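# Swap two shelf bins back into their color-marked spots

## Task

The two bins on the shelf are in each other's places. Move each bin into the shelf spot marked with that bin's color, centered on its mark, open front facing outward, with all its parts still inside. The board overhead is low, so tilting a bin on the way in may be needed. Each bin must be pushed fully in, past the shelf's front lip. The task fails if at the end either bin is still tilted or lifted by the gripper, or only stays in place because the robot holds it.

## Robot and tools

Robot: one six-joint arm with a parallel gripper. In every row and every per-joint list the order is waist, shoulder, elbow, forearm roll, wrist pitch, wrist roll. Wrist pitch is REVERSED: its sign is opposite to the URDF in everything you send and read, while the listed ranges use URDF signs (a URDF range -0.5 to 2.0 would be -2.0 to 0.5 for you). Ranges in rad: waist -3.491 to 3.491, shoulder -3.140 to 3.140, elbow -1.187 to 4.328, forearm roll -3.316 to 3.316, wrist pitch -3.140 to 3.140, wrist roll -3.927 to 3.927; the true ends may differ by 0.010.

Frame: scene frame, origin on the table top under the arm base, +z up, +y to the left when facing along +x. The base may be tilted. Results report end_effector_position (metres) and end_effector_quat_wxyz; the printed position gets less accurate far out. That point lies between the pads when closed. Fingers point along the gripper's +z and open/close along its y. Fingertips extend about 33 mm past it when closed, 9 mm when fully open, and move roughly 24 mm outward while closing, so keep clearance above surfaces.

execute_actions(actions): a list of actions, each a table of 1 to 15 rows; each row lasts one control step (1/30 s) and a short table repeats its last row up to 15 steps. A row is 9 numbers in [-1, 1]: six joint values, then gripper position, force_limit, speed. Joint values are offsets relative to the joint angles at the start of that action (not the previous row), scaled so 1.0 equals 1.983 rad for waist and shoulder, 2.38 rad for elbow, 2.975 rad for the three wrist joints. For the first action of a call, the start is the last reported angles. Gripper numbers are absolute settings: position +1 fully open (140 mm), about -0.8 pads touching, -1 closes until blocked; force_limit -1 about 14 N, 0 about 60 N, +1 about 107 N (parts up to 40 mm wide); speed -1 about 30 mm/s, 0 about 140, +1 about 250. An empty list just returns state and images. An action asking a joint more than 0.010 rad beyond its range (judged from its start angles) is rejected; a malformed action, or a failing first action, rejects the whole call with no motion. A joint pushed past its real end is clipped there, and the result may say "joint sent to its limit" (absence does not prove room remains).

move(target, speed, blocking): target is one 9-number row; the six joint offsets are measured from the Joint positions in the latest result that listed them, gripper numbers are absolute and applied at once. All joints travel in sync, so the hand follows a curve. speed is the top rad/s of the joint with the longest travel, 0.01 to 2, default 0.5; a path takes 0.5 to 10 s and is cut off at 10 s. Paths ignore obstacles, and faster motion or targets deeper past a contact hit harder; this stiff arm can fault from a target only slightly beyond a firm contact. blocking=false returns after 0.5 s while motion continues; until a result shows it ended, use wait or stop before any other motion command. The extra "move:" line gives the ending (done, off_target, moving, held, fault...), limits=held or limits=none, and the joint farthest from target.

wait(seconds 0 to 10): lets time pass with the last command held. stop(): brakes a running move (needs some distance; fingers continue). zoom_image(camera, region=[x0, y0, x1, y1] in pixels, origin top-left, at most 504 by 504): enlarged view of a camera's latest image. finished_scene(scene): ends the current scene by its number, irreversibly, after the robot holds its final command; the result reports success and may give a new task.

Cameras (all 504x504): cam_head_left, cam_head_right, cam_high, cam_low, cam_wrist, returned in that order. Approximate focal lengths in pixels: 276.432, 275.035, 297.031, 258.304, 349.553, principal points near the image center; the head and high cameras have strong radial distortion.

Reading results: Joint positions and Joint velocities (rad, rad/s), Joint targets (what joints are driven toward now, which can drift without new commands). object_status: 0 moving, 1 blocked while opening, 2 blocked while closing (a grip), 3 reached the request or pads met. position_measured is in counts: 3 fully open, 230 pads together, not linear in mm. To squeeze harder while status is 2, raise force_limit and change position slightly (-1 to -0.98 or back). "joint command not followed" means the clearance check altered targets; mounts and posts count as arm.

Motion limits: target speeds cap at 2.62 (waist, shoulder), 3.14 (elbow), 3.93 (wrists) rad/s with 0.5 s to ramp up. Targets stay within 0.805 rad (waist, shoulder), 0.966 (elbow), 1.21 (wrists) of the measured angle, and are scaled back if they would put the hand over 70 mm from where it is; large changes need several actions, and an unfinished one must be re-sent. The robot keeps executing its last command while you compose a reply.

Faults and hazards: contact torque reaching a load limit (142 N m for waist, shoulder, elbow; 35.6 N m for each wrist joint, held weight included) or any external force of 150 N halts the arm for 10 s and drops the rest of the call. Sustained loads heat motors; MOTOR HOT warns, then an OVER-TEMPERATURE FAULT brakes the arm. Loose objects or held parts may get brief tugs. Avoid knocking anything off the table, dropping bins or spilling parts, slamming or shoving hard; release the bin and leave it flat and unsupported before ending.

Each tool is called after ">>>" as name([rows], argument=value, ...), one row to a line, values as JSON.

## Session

>>> execute_actions(actions=[])

Scene clock: 0.00 s.
end_effector_position=(+0.3520, -0.3992, +0.3946) position_measured=3 object_status=3 end_effector_quat_wxyz=(+0.206, -0.631, +0.746, +0.063)
Joint names: [waist, shoulder, elbow, forearm roll, wrist pitch, wrist roll]
Joint positions: [-1.303 -0.1    0.113 -0.645  1.665  1.017]
Joint velocities: [-0.    -0.001  0.     0.001 -0.001  0.   ]
Joint targets: [-1.303 -0.100 0.113 -0.645 1.665 1.017]

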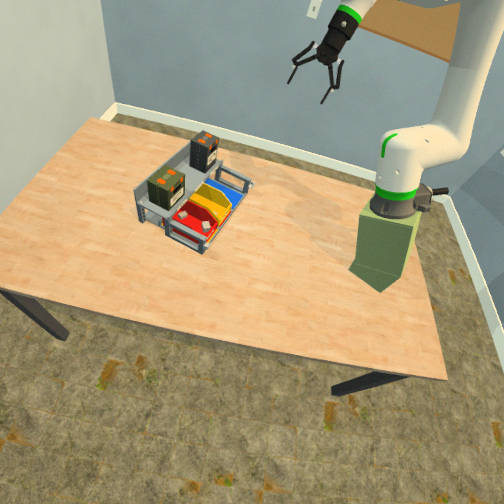

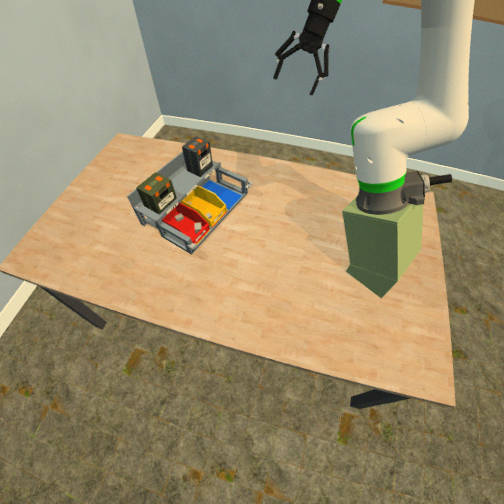

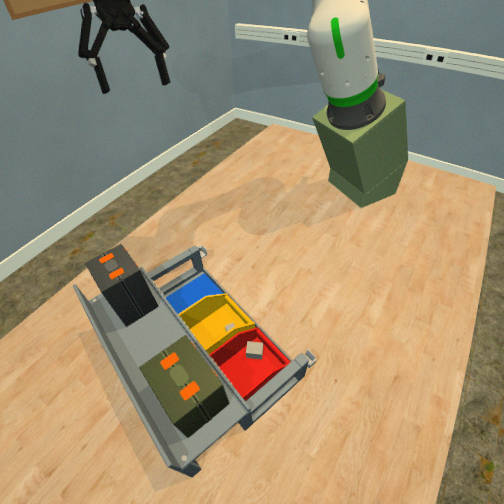

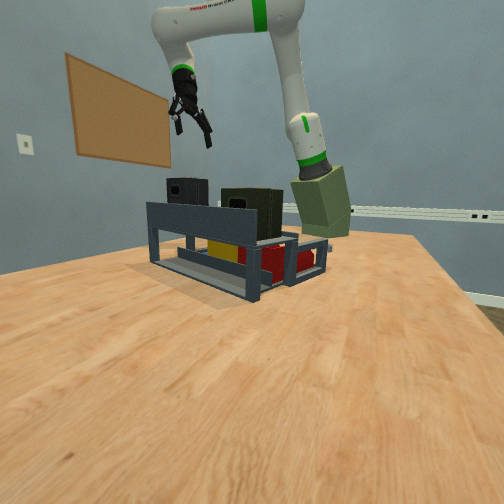

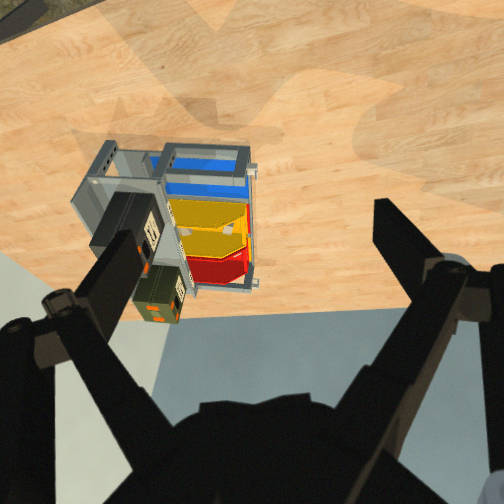

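>>> move(target=[0.8618,0.0358,-0.1296,0.361,-0.1608,-0.6602,-0.4,0,0], speed=0.9)

Scene clock: 5.20 s.
end_effector_position=(+0.6202, +0.0011, +0.3012) position_measured=179 object_status=3 end_effector_quat_wxyz=(-0.000, -0.593, +0.805, +0.000)
Joint names: [waist, shoulder, elbow, forearm roll, wrist pitch, wrist roll]
Joint positions: [ 0.406 -0.029 -0.195  0.429  1.187 -0.947]
Joint velocities: [ 0.001 -0.     0.     0.002 -0.001 -0.   ]
Joint targets: [0.406 -0.029 -0.195 0.429 1.187 -0.947]
move: done; limits=none; farthest joint: the waist, 0.000 radians from its target (1.709 radians at the start)

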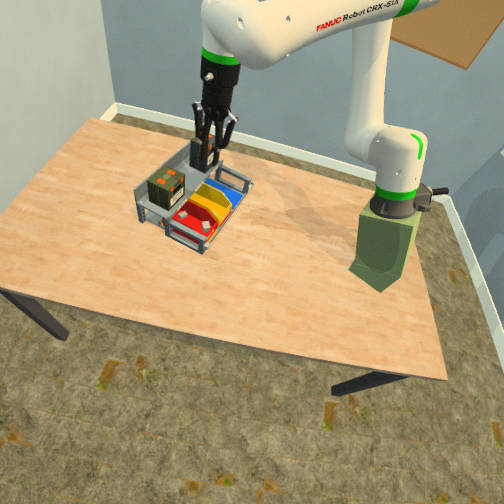

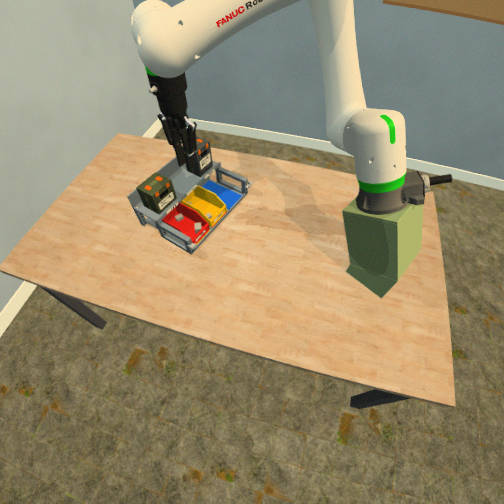

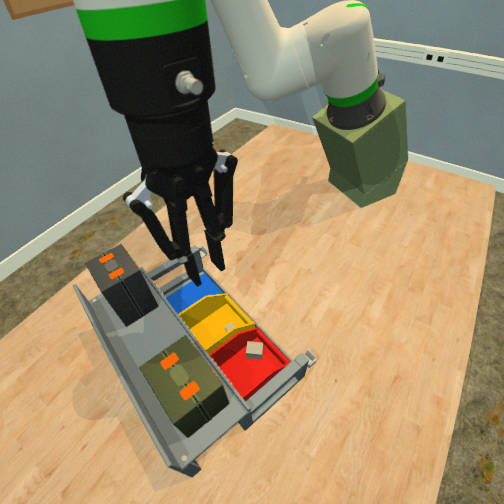

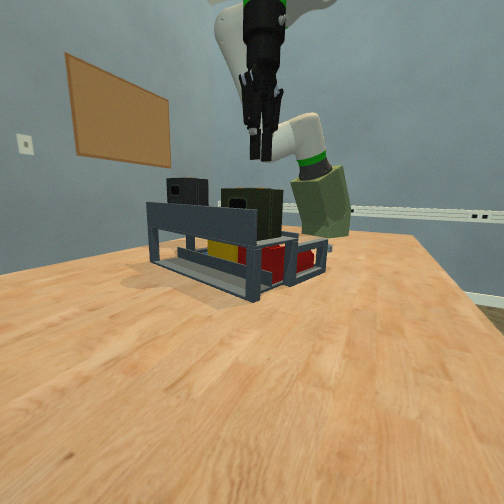

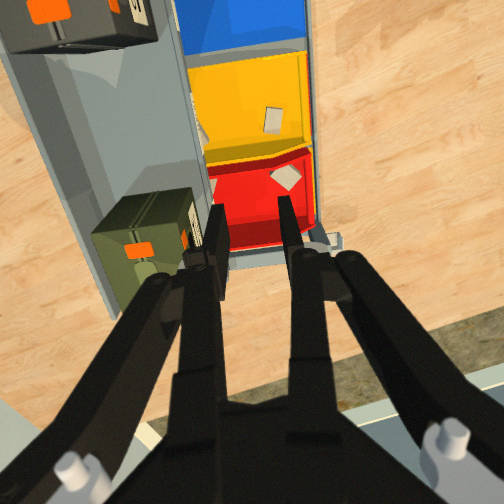

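>>> move(target=[-0.0622,0.0341,-0.1702,0.0484,-0.158,-0.0568,-0.4,0,0], speed=0.35)

Scene clock: 13.37 s.
end_effector_position=(+0.5376, -0.0108, +0.1311) position_measured=179 object_status=3 end_effector_quat_wxyz=(-0.000, -0.588, +0.809, -0.001)
Joint names: [waist, shoulder, elbow, forearm roll, wrist pitch, wrist roll]
Joint positions: [ 0.283  0.039 -0.6    0.573  0.717 -1.116]
Joint velocities: [-0.    -0.001 -0.     0.    -0.001 -0.001]
Joint targets: [0.283 0.039 -0.601 0.573 0.717 -1.116]
move: done; limits=none; farthest joint: the waist, 0.000 radians from its target (0.123 radians at the start)

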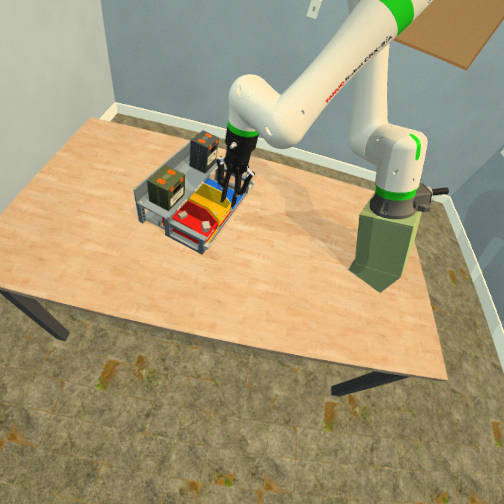

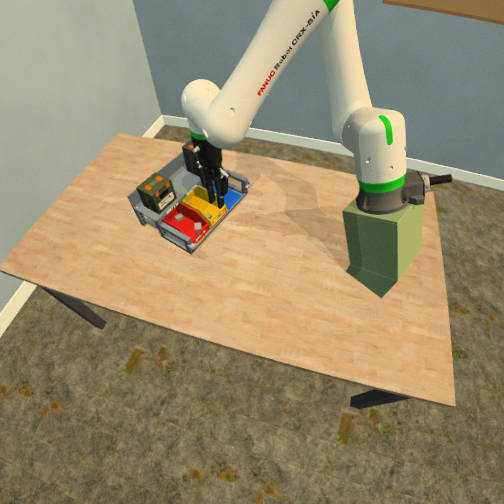

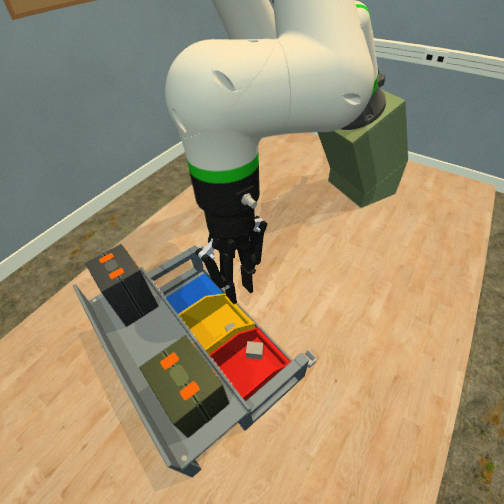

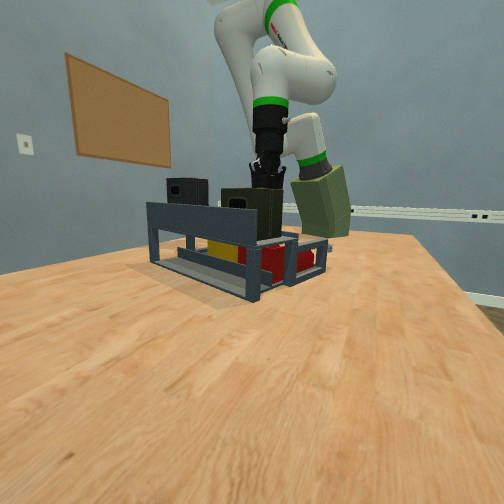

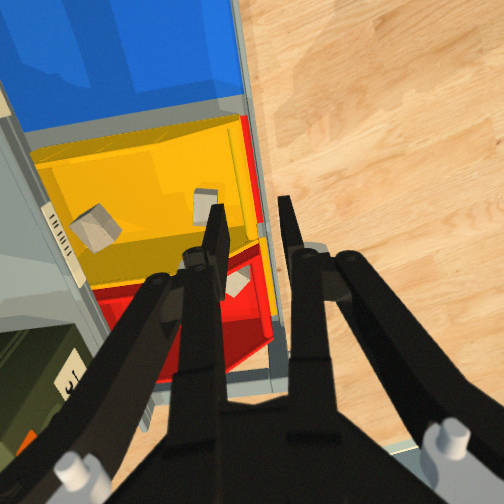

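>>> move(target=[-0.0516,0.0669,-0.0056,0.0327,-0.0552,-0.0096,-0.5,0,0], speed=0.1)

>>> move(target=[0,0,0,0,0,0,-1,0.3,-0.5])

Scene clock: 24.87 s.
end_effector_position=(+0.5420, -0.0245, +0.0671) position_measured=192 object_status=3 end_effector_quat_wxyz=(-0.000, -0.591, +0.807, -0.001)
Joint names: [waist, shoulder, elbow, forearm roll, wrist pitch, wrist roll]
Joint positions: [ 0.18   0.171 -0.614  0.67   0.553 -1.145]
Joint velocities: [-0.    -0.    -0.    -0.    -0.001  0.001]
Joint targets: [0.180 0.171 -0.614 0.670 0.553 -1.145]
move: done; limits=none; farthest joint: the waist, 0.000 radians from its target (0.102 radians at the start)

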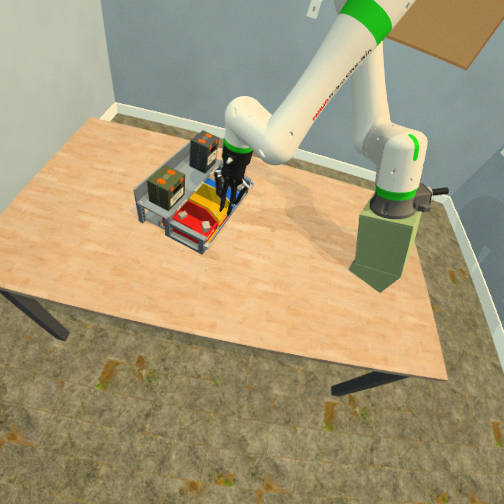

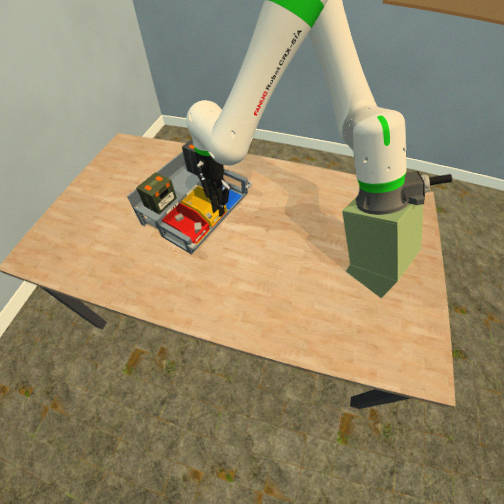

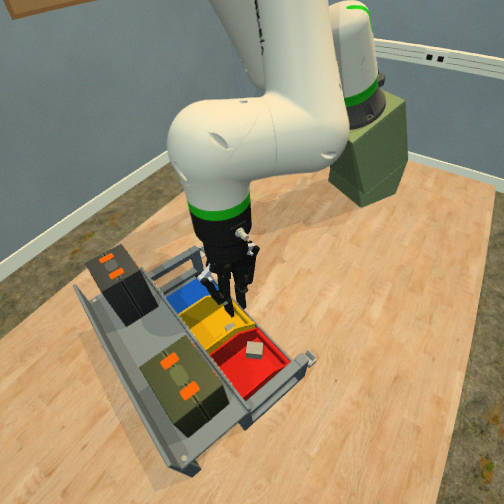

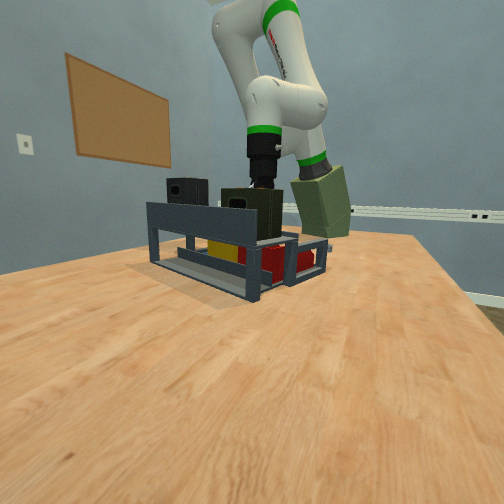

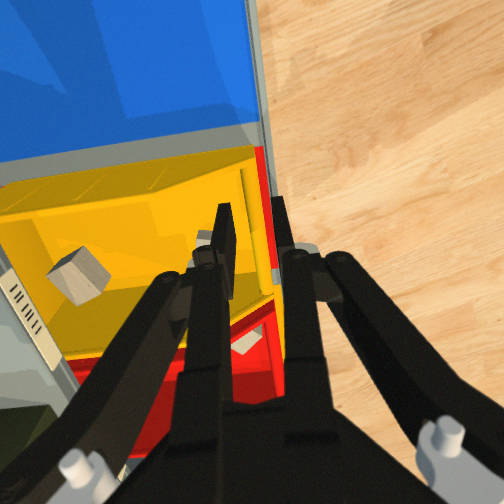

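Scene clock: 25.40 s.
end_effector_position=(+0.5420, -0.0245, +0.0670) position_measured=222 object_status=2 end_effector_quat_wxyz=(-0.000, -0.591, +0.807, -0.001)
Joint names: [waist, shoulder, elbow, forearm roll, wrist pitch, wrist roll]
Joint positions: [ 0.18   0.171 -0.614  0.67   0.553 -1.145]
Joint velocities: [ 0.    -0.001  0.    -0.001  0.    -0.   ]
Joint targets: [0.180 0.171 -0.614 0.670 0.553 -1.145]
move: done; limits=none; farthest joint: the waist, 0.000 radians from its target (0.000 radians at the start)

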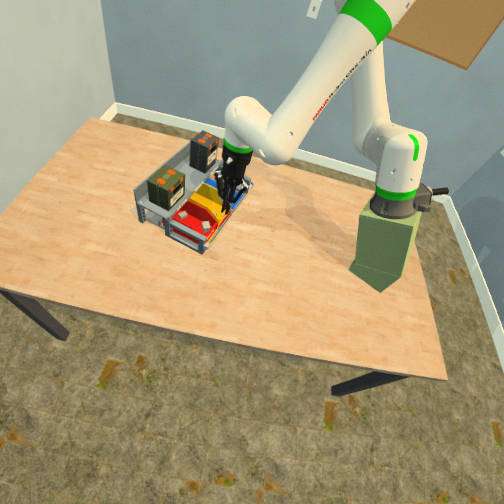

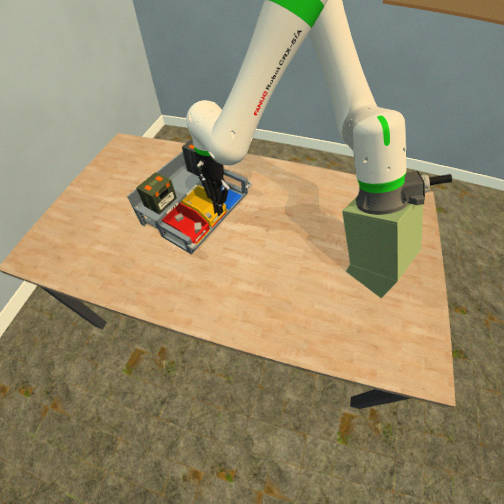

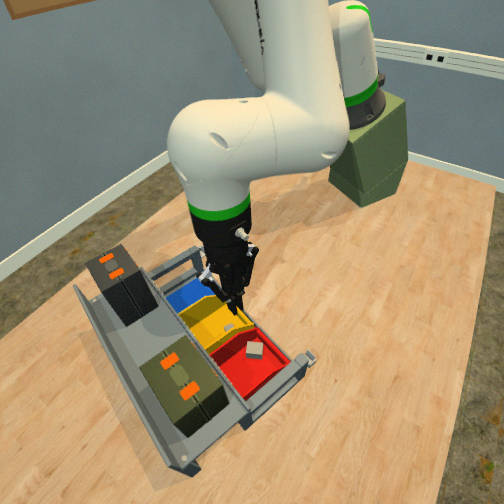

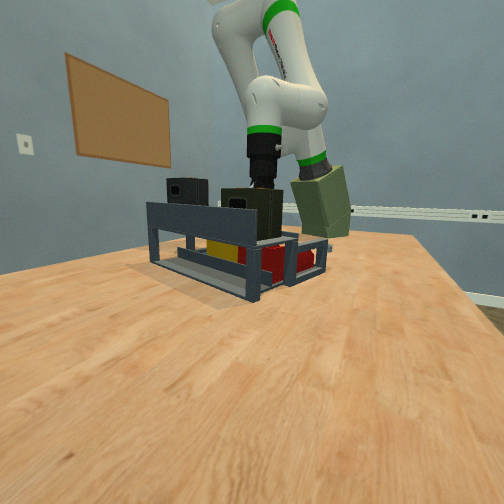

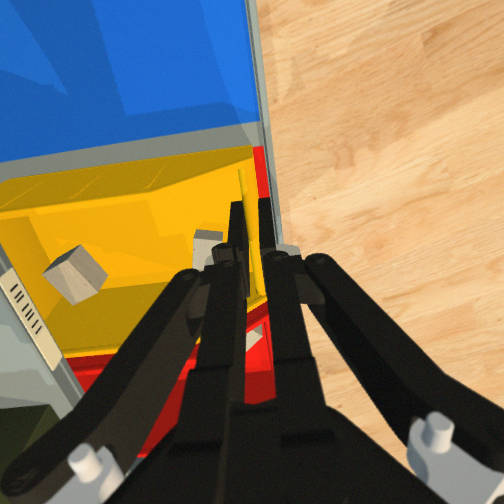

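>>> move(target=[-0.1026,-0.0464,-0.025,-0.0329,-0.0199,0.0929,-1,0.3,-0.5], speed=0.12)

>>> move(target=[0,0,0,0,0,0,-0.5,0,0])

>>> move(target=[0.04,-0.0669,0.012,-0.0327,0.058,0.022,-0.5,0,0], speed=0.2)

Scene clock: 34.00 s.
end_effector_position=(+0.5056, -0.1266, +0.0684) position_measured=222 object_status=2 end_effector_quat_wxyz=(-0.000, -0.591, +0.806, -0.001)
Joint names: [waist, shoulder, elbow, forearm roll, wrist pitch, wrist roll]
Joint positions: [-0.023  0.079 -0.673  0.572  0.493 -0.869]
Joint velocities: [-0.     0.001  0.001 -0.001 -0.    -0.   ]
Joint targets: [-0.023 0.079 -0.673 0.572 0.493 -0.868]
move: done; limits=none; farthest joint: the waist, 0.000 radians from its target (0.204 radians at the start)

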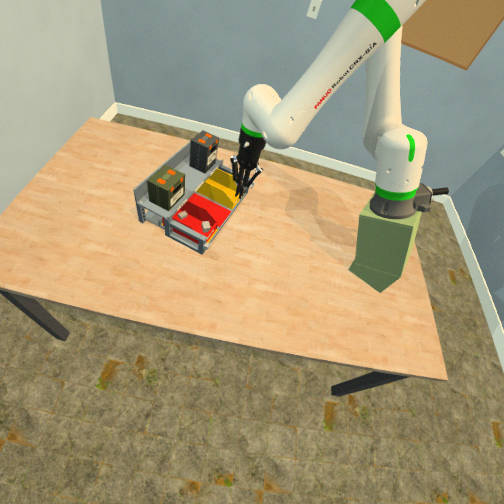

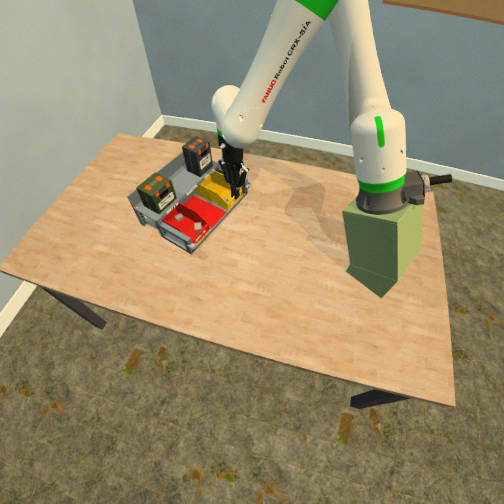

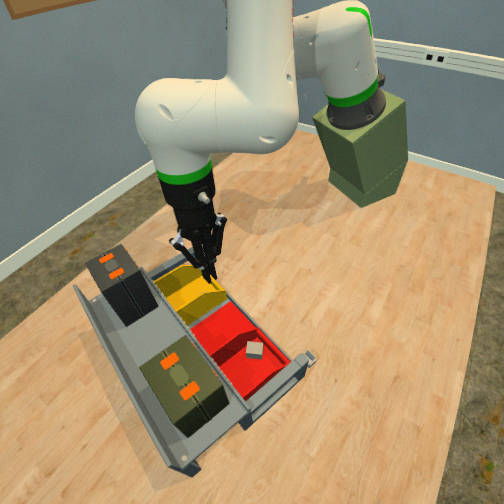

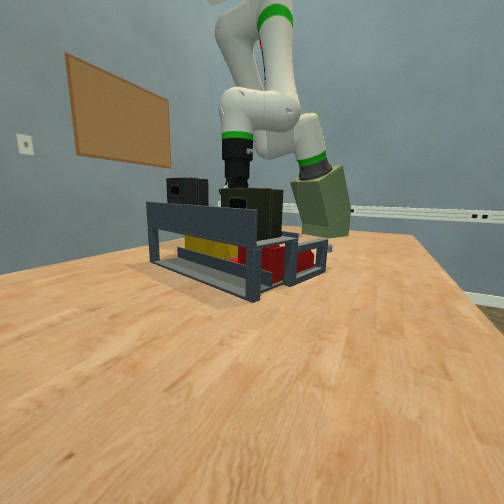

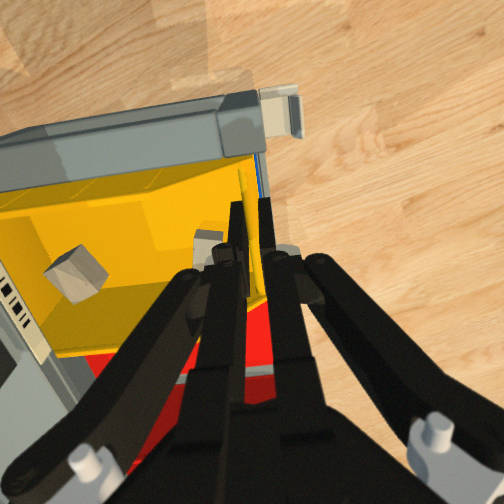

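Scene clock: 34.50 s.
end_effector_position=(+0.5056, -0.1266, +0.0684) position_measured=192 object_status=3 end_effector_quat_wxyz=(-0.000, -0.591, +0.806, -0.001)
Joint names: [waist, shoulder, elbow, forearm roll, wrist pitch, wrist roll]
Joint positions: [-0.023  0.079 -0.673  0.572  0.493 -0.868]
Joint velocities: [ 0.    -0.001  0.     0.001 -0.     0.001]
Joint targets: [-0.023 0.079 -0.673 0.572 0.493 -0.869]
move: done; limits=none; farthest joint: the wrist roll, 0.001 radians from its target (0.000 radians at the start)

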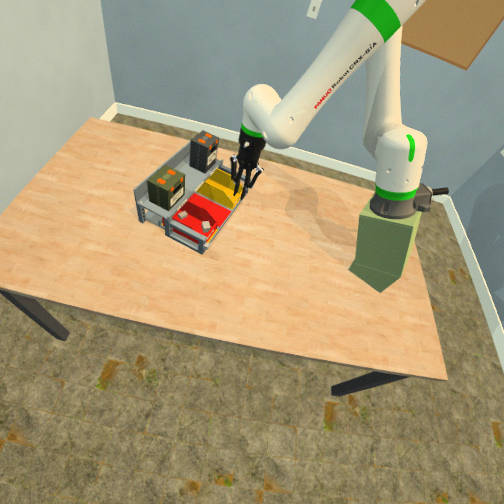

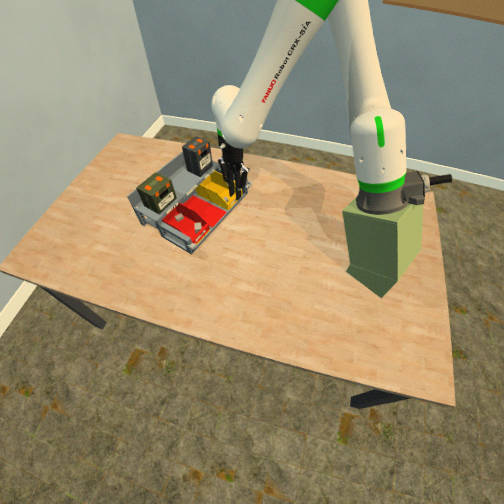

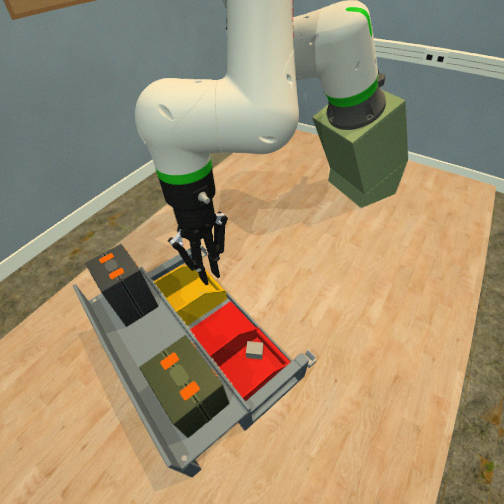

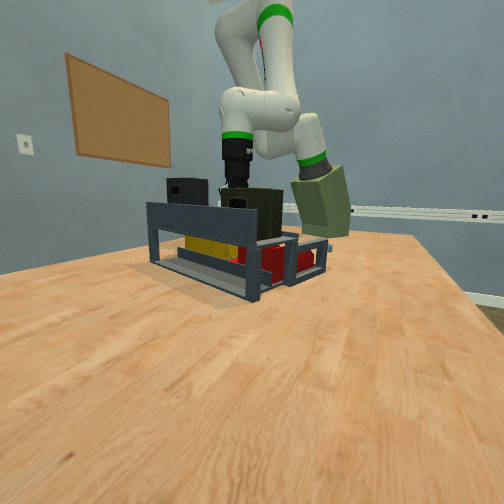

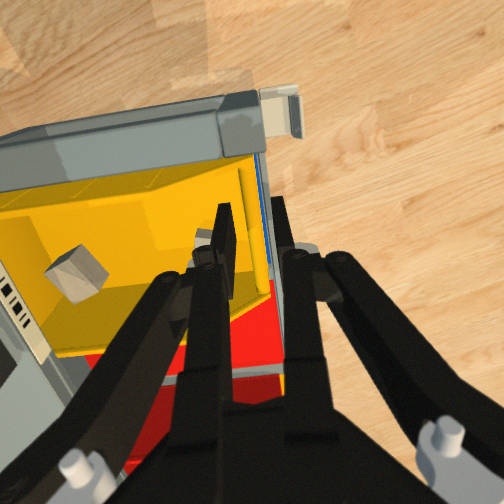

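Scene clock: 35.73 s.
end_effector_position=(+0.5073, -0.1175, +0.1283) position_measured=192 object_status=3 end_effector_quat_wxyz=(-0.001, -0.596, +0.803, +0.001)
Joint names: [waist, shoulder, elbow, forearm roll, wrist pitch, wrist roll]
Joint positions: [ 0.056 -0.053 -0.645  0.475  0.666 -0.803]
Joint velocities: [ 0.    -0.003  0.     0.001 -0.    -0.   ]
Joint targets: [0.056 -0.053 -0.645 0.475 0.666 -0.803]
move: done; limits=none; farthest joint: the waist, 0.000 radians from its target (0.080 radians at the start)

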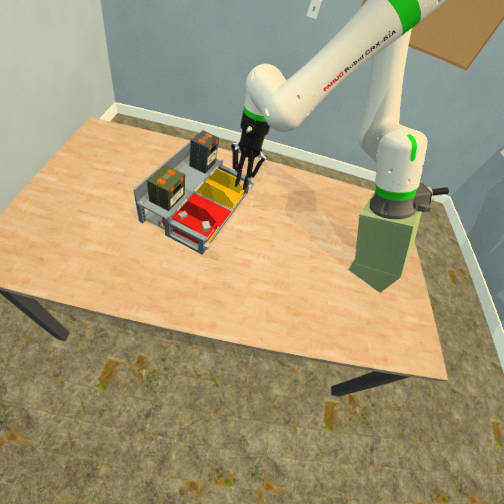

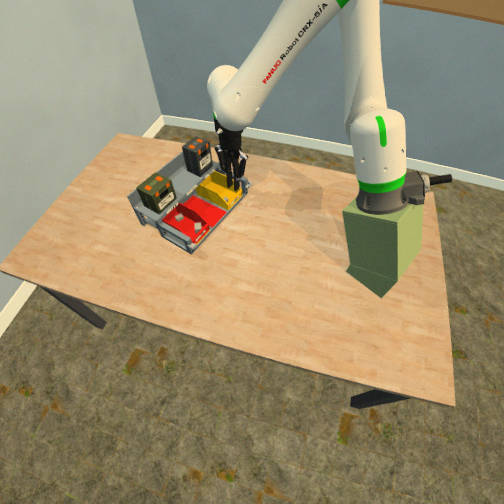

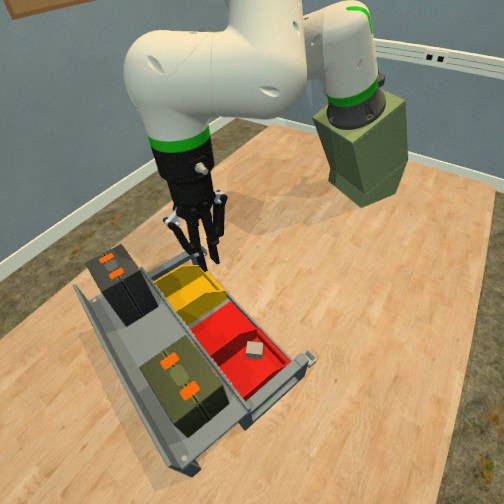

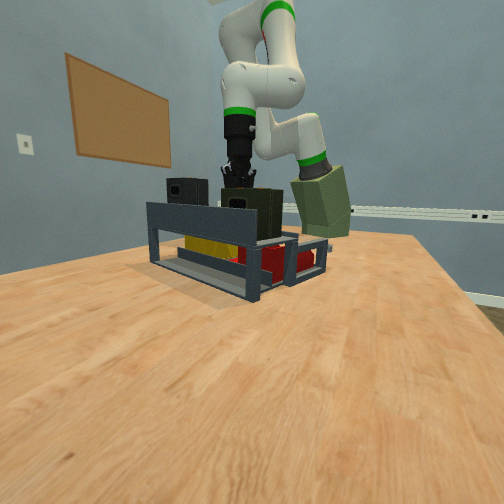

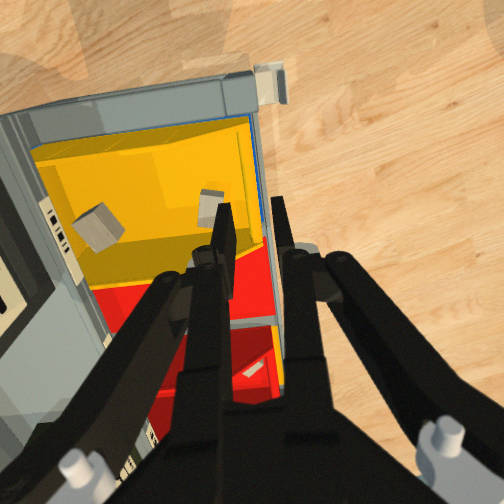

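>>> move(target=[0.2103,0.1426,0.0984,0.0423,0.0457,-0.1673,-0.5,0,0], speed=0.4)

>>> move(target=[-0.0331,0.0594,-0.0068,0.0273,-0.0468,-0.0176,-0.5,0,0], speed=0.12)

>>> move(target=[0,0,0,0,0,0,-1,0.3,-0.5])

Scene clock: 43.47 s.
end_effector_position=(+0.5831, +0.1119, +0.1324) position_measured=192 object_status=3 end_effector_quat_wxyz=(-0.000, -0.590, +0.807, -0.003)
Joint names: [waist, shoulder, elbow, forearm roll, wrist pitch, wrist roll]
Joint positions: [ 0.473  0.23  -0.411  0.601  0.802 -1.301]
Joint velocities: [ 0.001  0.002 -0.001  0.002  0.     0.   ]
Joint targets: [0.473 0.230 -0.411 0.601 0.802 -1.301]
move: done; limits=none; farthest joint: the waist, 0.000 radians from its target (0.417 radians at the start)

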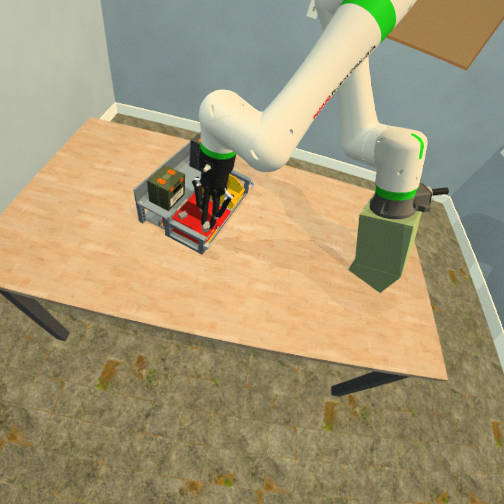

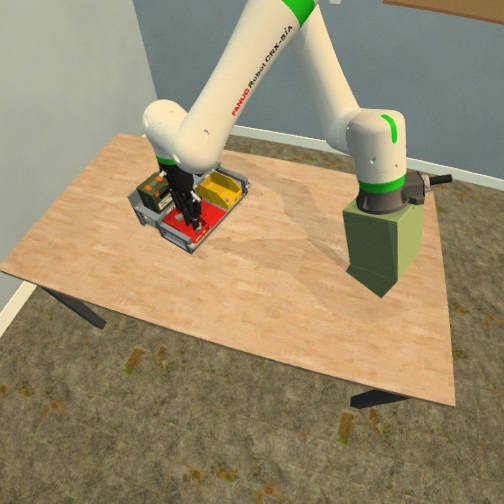

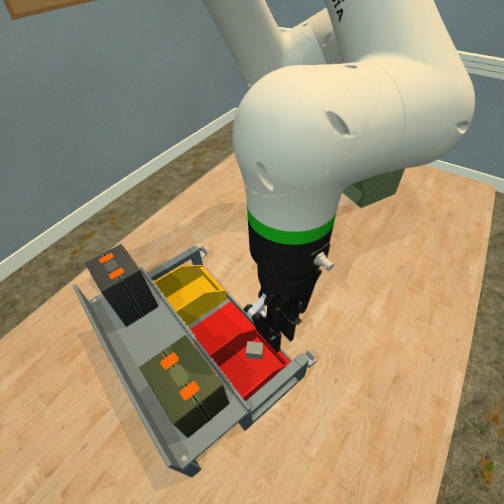

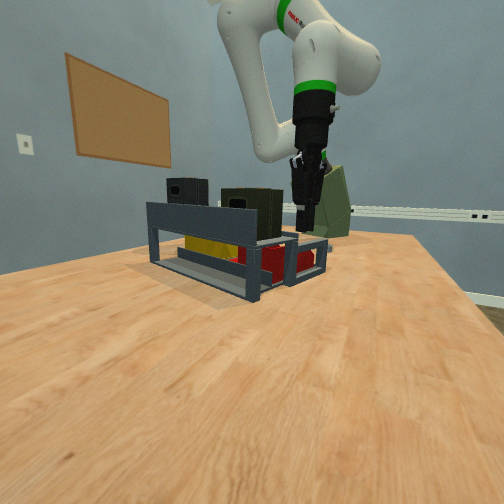

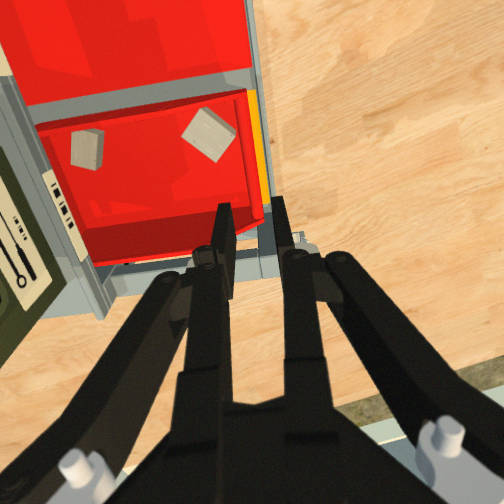

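Scene clock: 44.93 s.
end_effector_position=(+0.5836, +0.1136, +0.0672) position_measured=192 object_status=3 end_effector_quat_wxyz=(-0.000, -0.591, +0.806, -0.001)
Joint names: [waist, shoulder, elbow, forearm roll, wrist pitch, wrist roll]
Joint positions: [ 0.407  0.347 -0.427  0.682  0.663 -1.353]
Joint velocities: [-0.     0.001  0.     0.001 -0.002 -0.001]
Joint targets: [0.407 0.347 -0.427 0.682 0.663 -1.353]
move: done; limits=none; farthest joint: the waist, 0.000 radians from its target (0.066 radians at the start)

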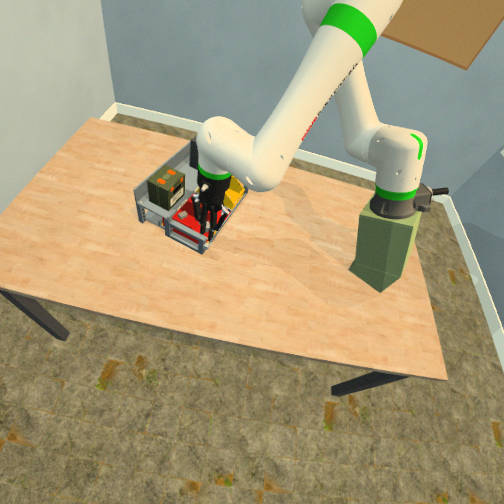

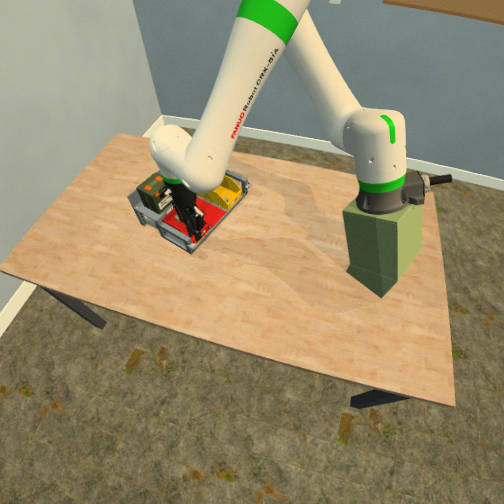

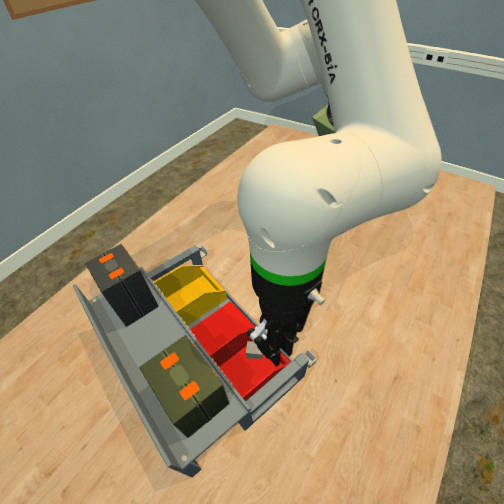

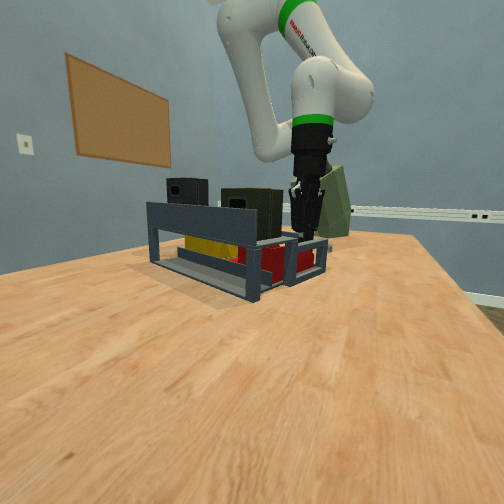

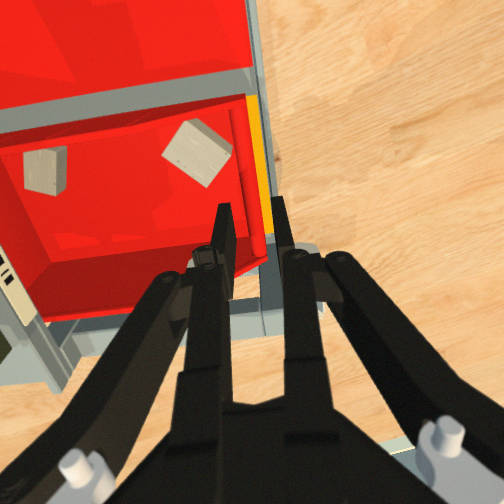

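Scene clock: 45.47 s.
end_effector_position=(+0.5836, +0.1136, +0.0672) position_measured=222 object_status=2 end_effector_quat_wxyz=(-0.000, -0.591, +0.806, -0.001)
Joint names: [waist, shoulder, elbow, forearm roll, wrist pitch, wrist roll]
Joint positions: [ 0.407  0.347 -0.427  0.682  0.663 -1.353]
Joint velocities: [-0.     0.001 -0.    -0.001  0.001  0.   ]
Joint targets: [0.407 0.347 -0.427 0.682 0.663 -1.353]
move: done; limits=none; farthest joint: the waist, 0.000 radians from its target (0.000 radians at the start)

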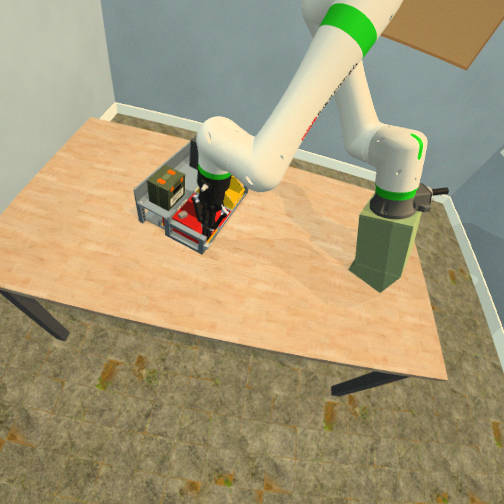

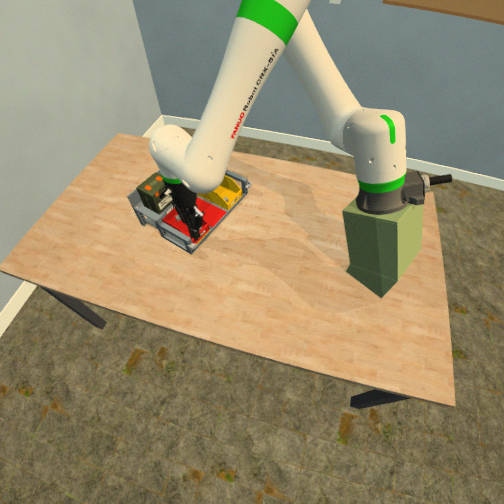

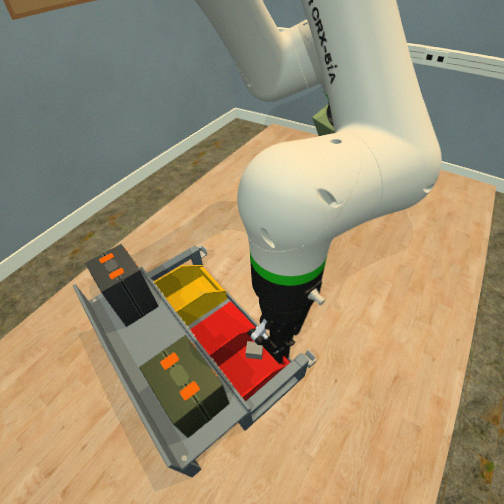

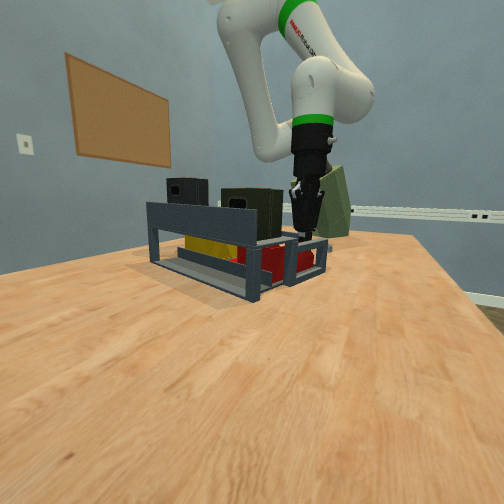

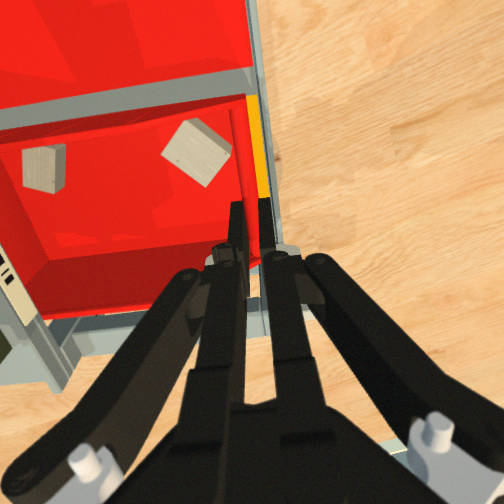

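>>> execute_actions(actions=[])

Scene clock: 63.00 s.
end_effector_position=(+0.5836, +0.1136, +0.0672) position_measured=222 object_status=2 end_effector_quat_wxyz=(-0.000, -0.591, +0.806, -0.001)
Joint names: [waist, shoulder, elbow, forearm roll, wrist pitch, wrist roll]
Joint positions: [ 0.407  0.347 -0.427  0.682  0.663 -1.353]
Joint velocities: [ 0.     0.001 -0.001  0.001  0.001 -0.   ]
Joint targets: [0.407 0.347 -0.427 0.682 0.663 -1.353]

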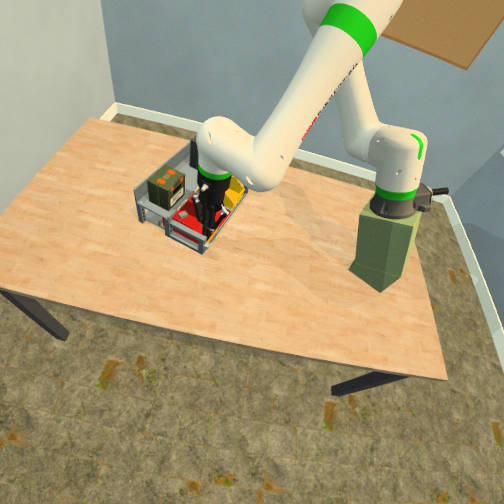

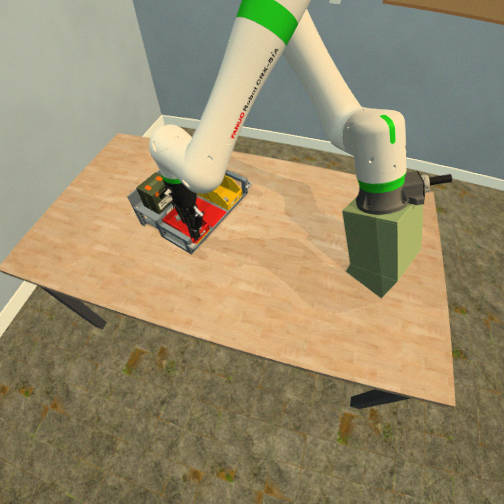

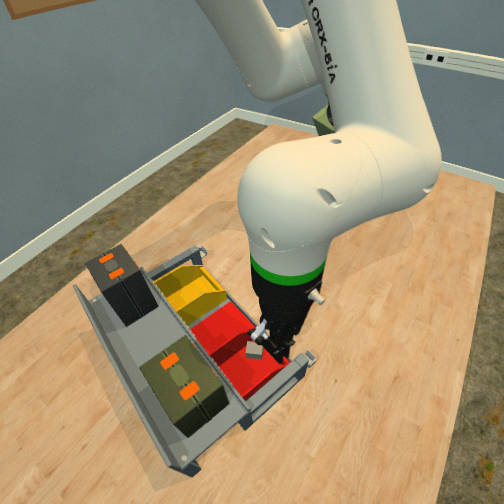

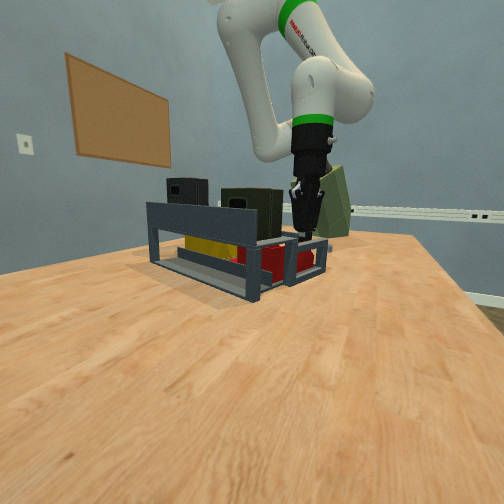

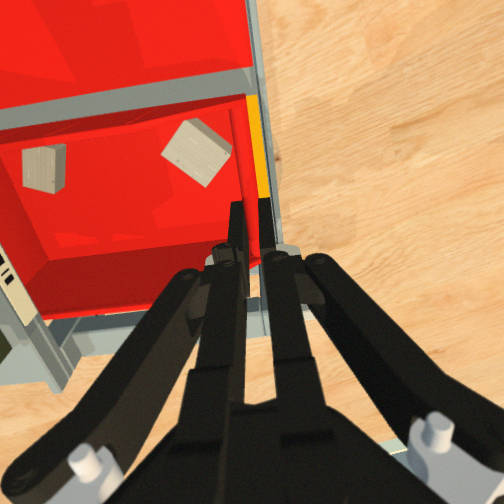

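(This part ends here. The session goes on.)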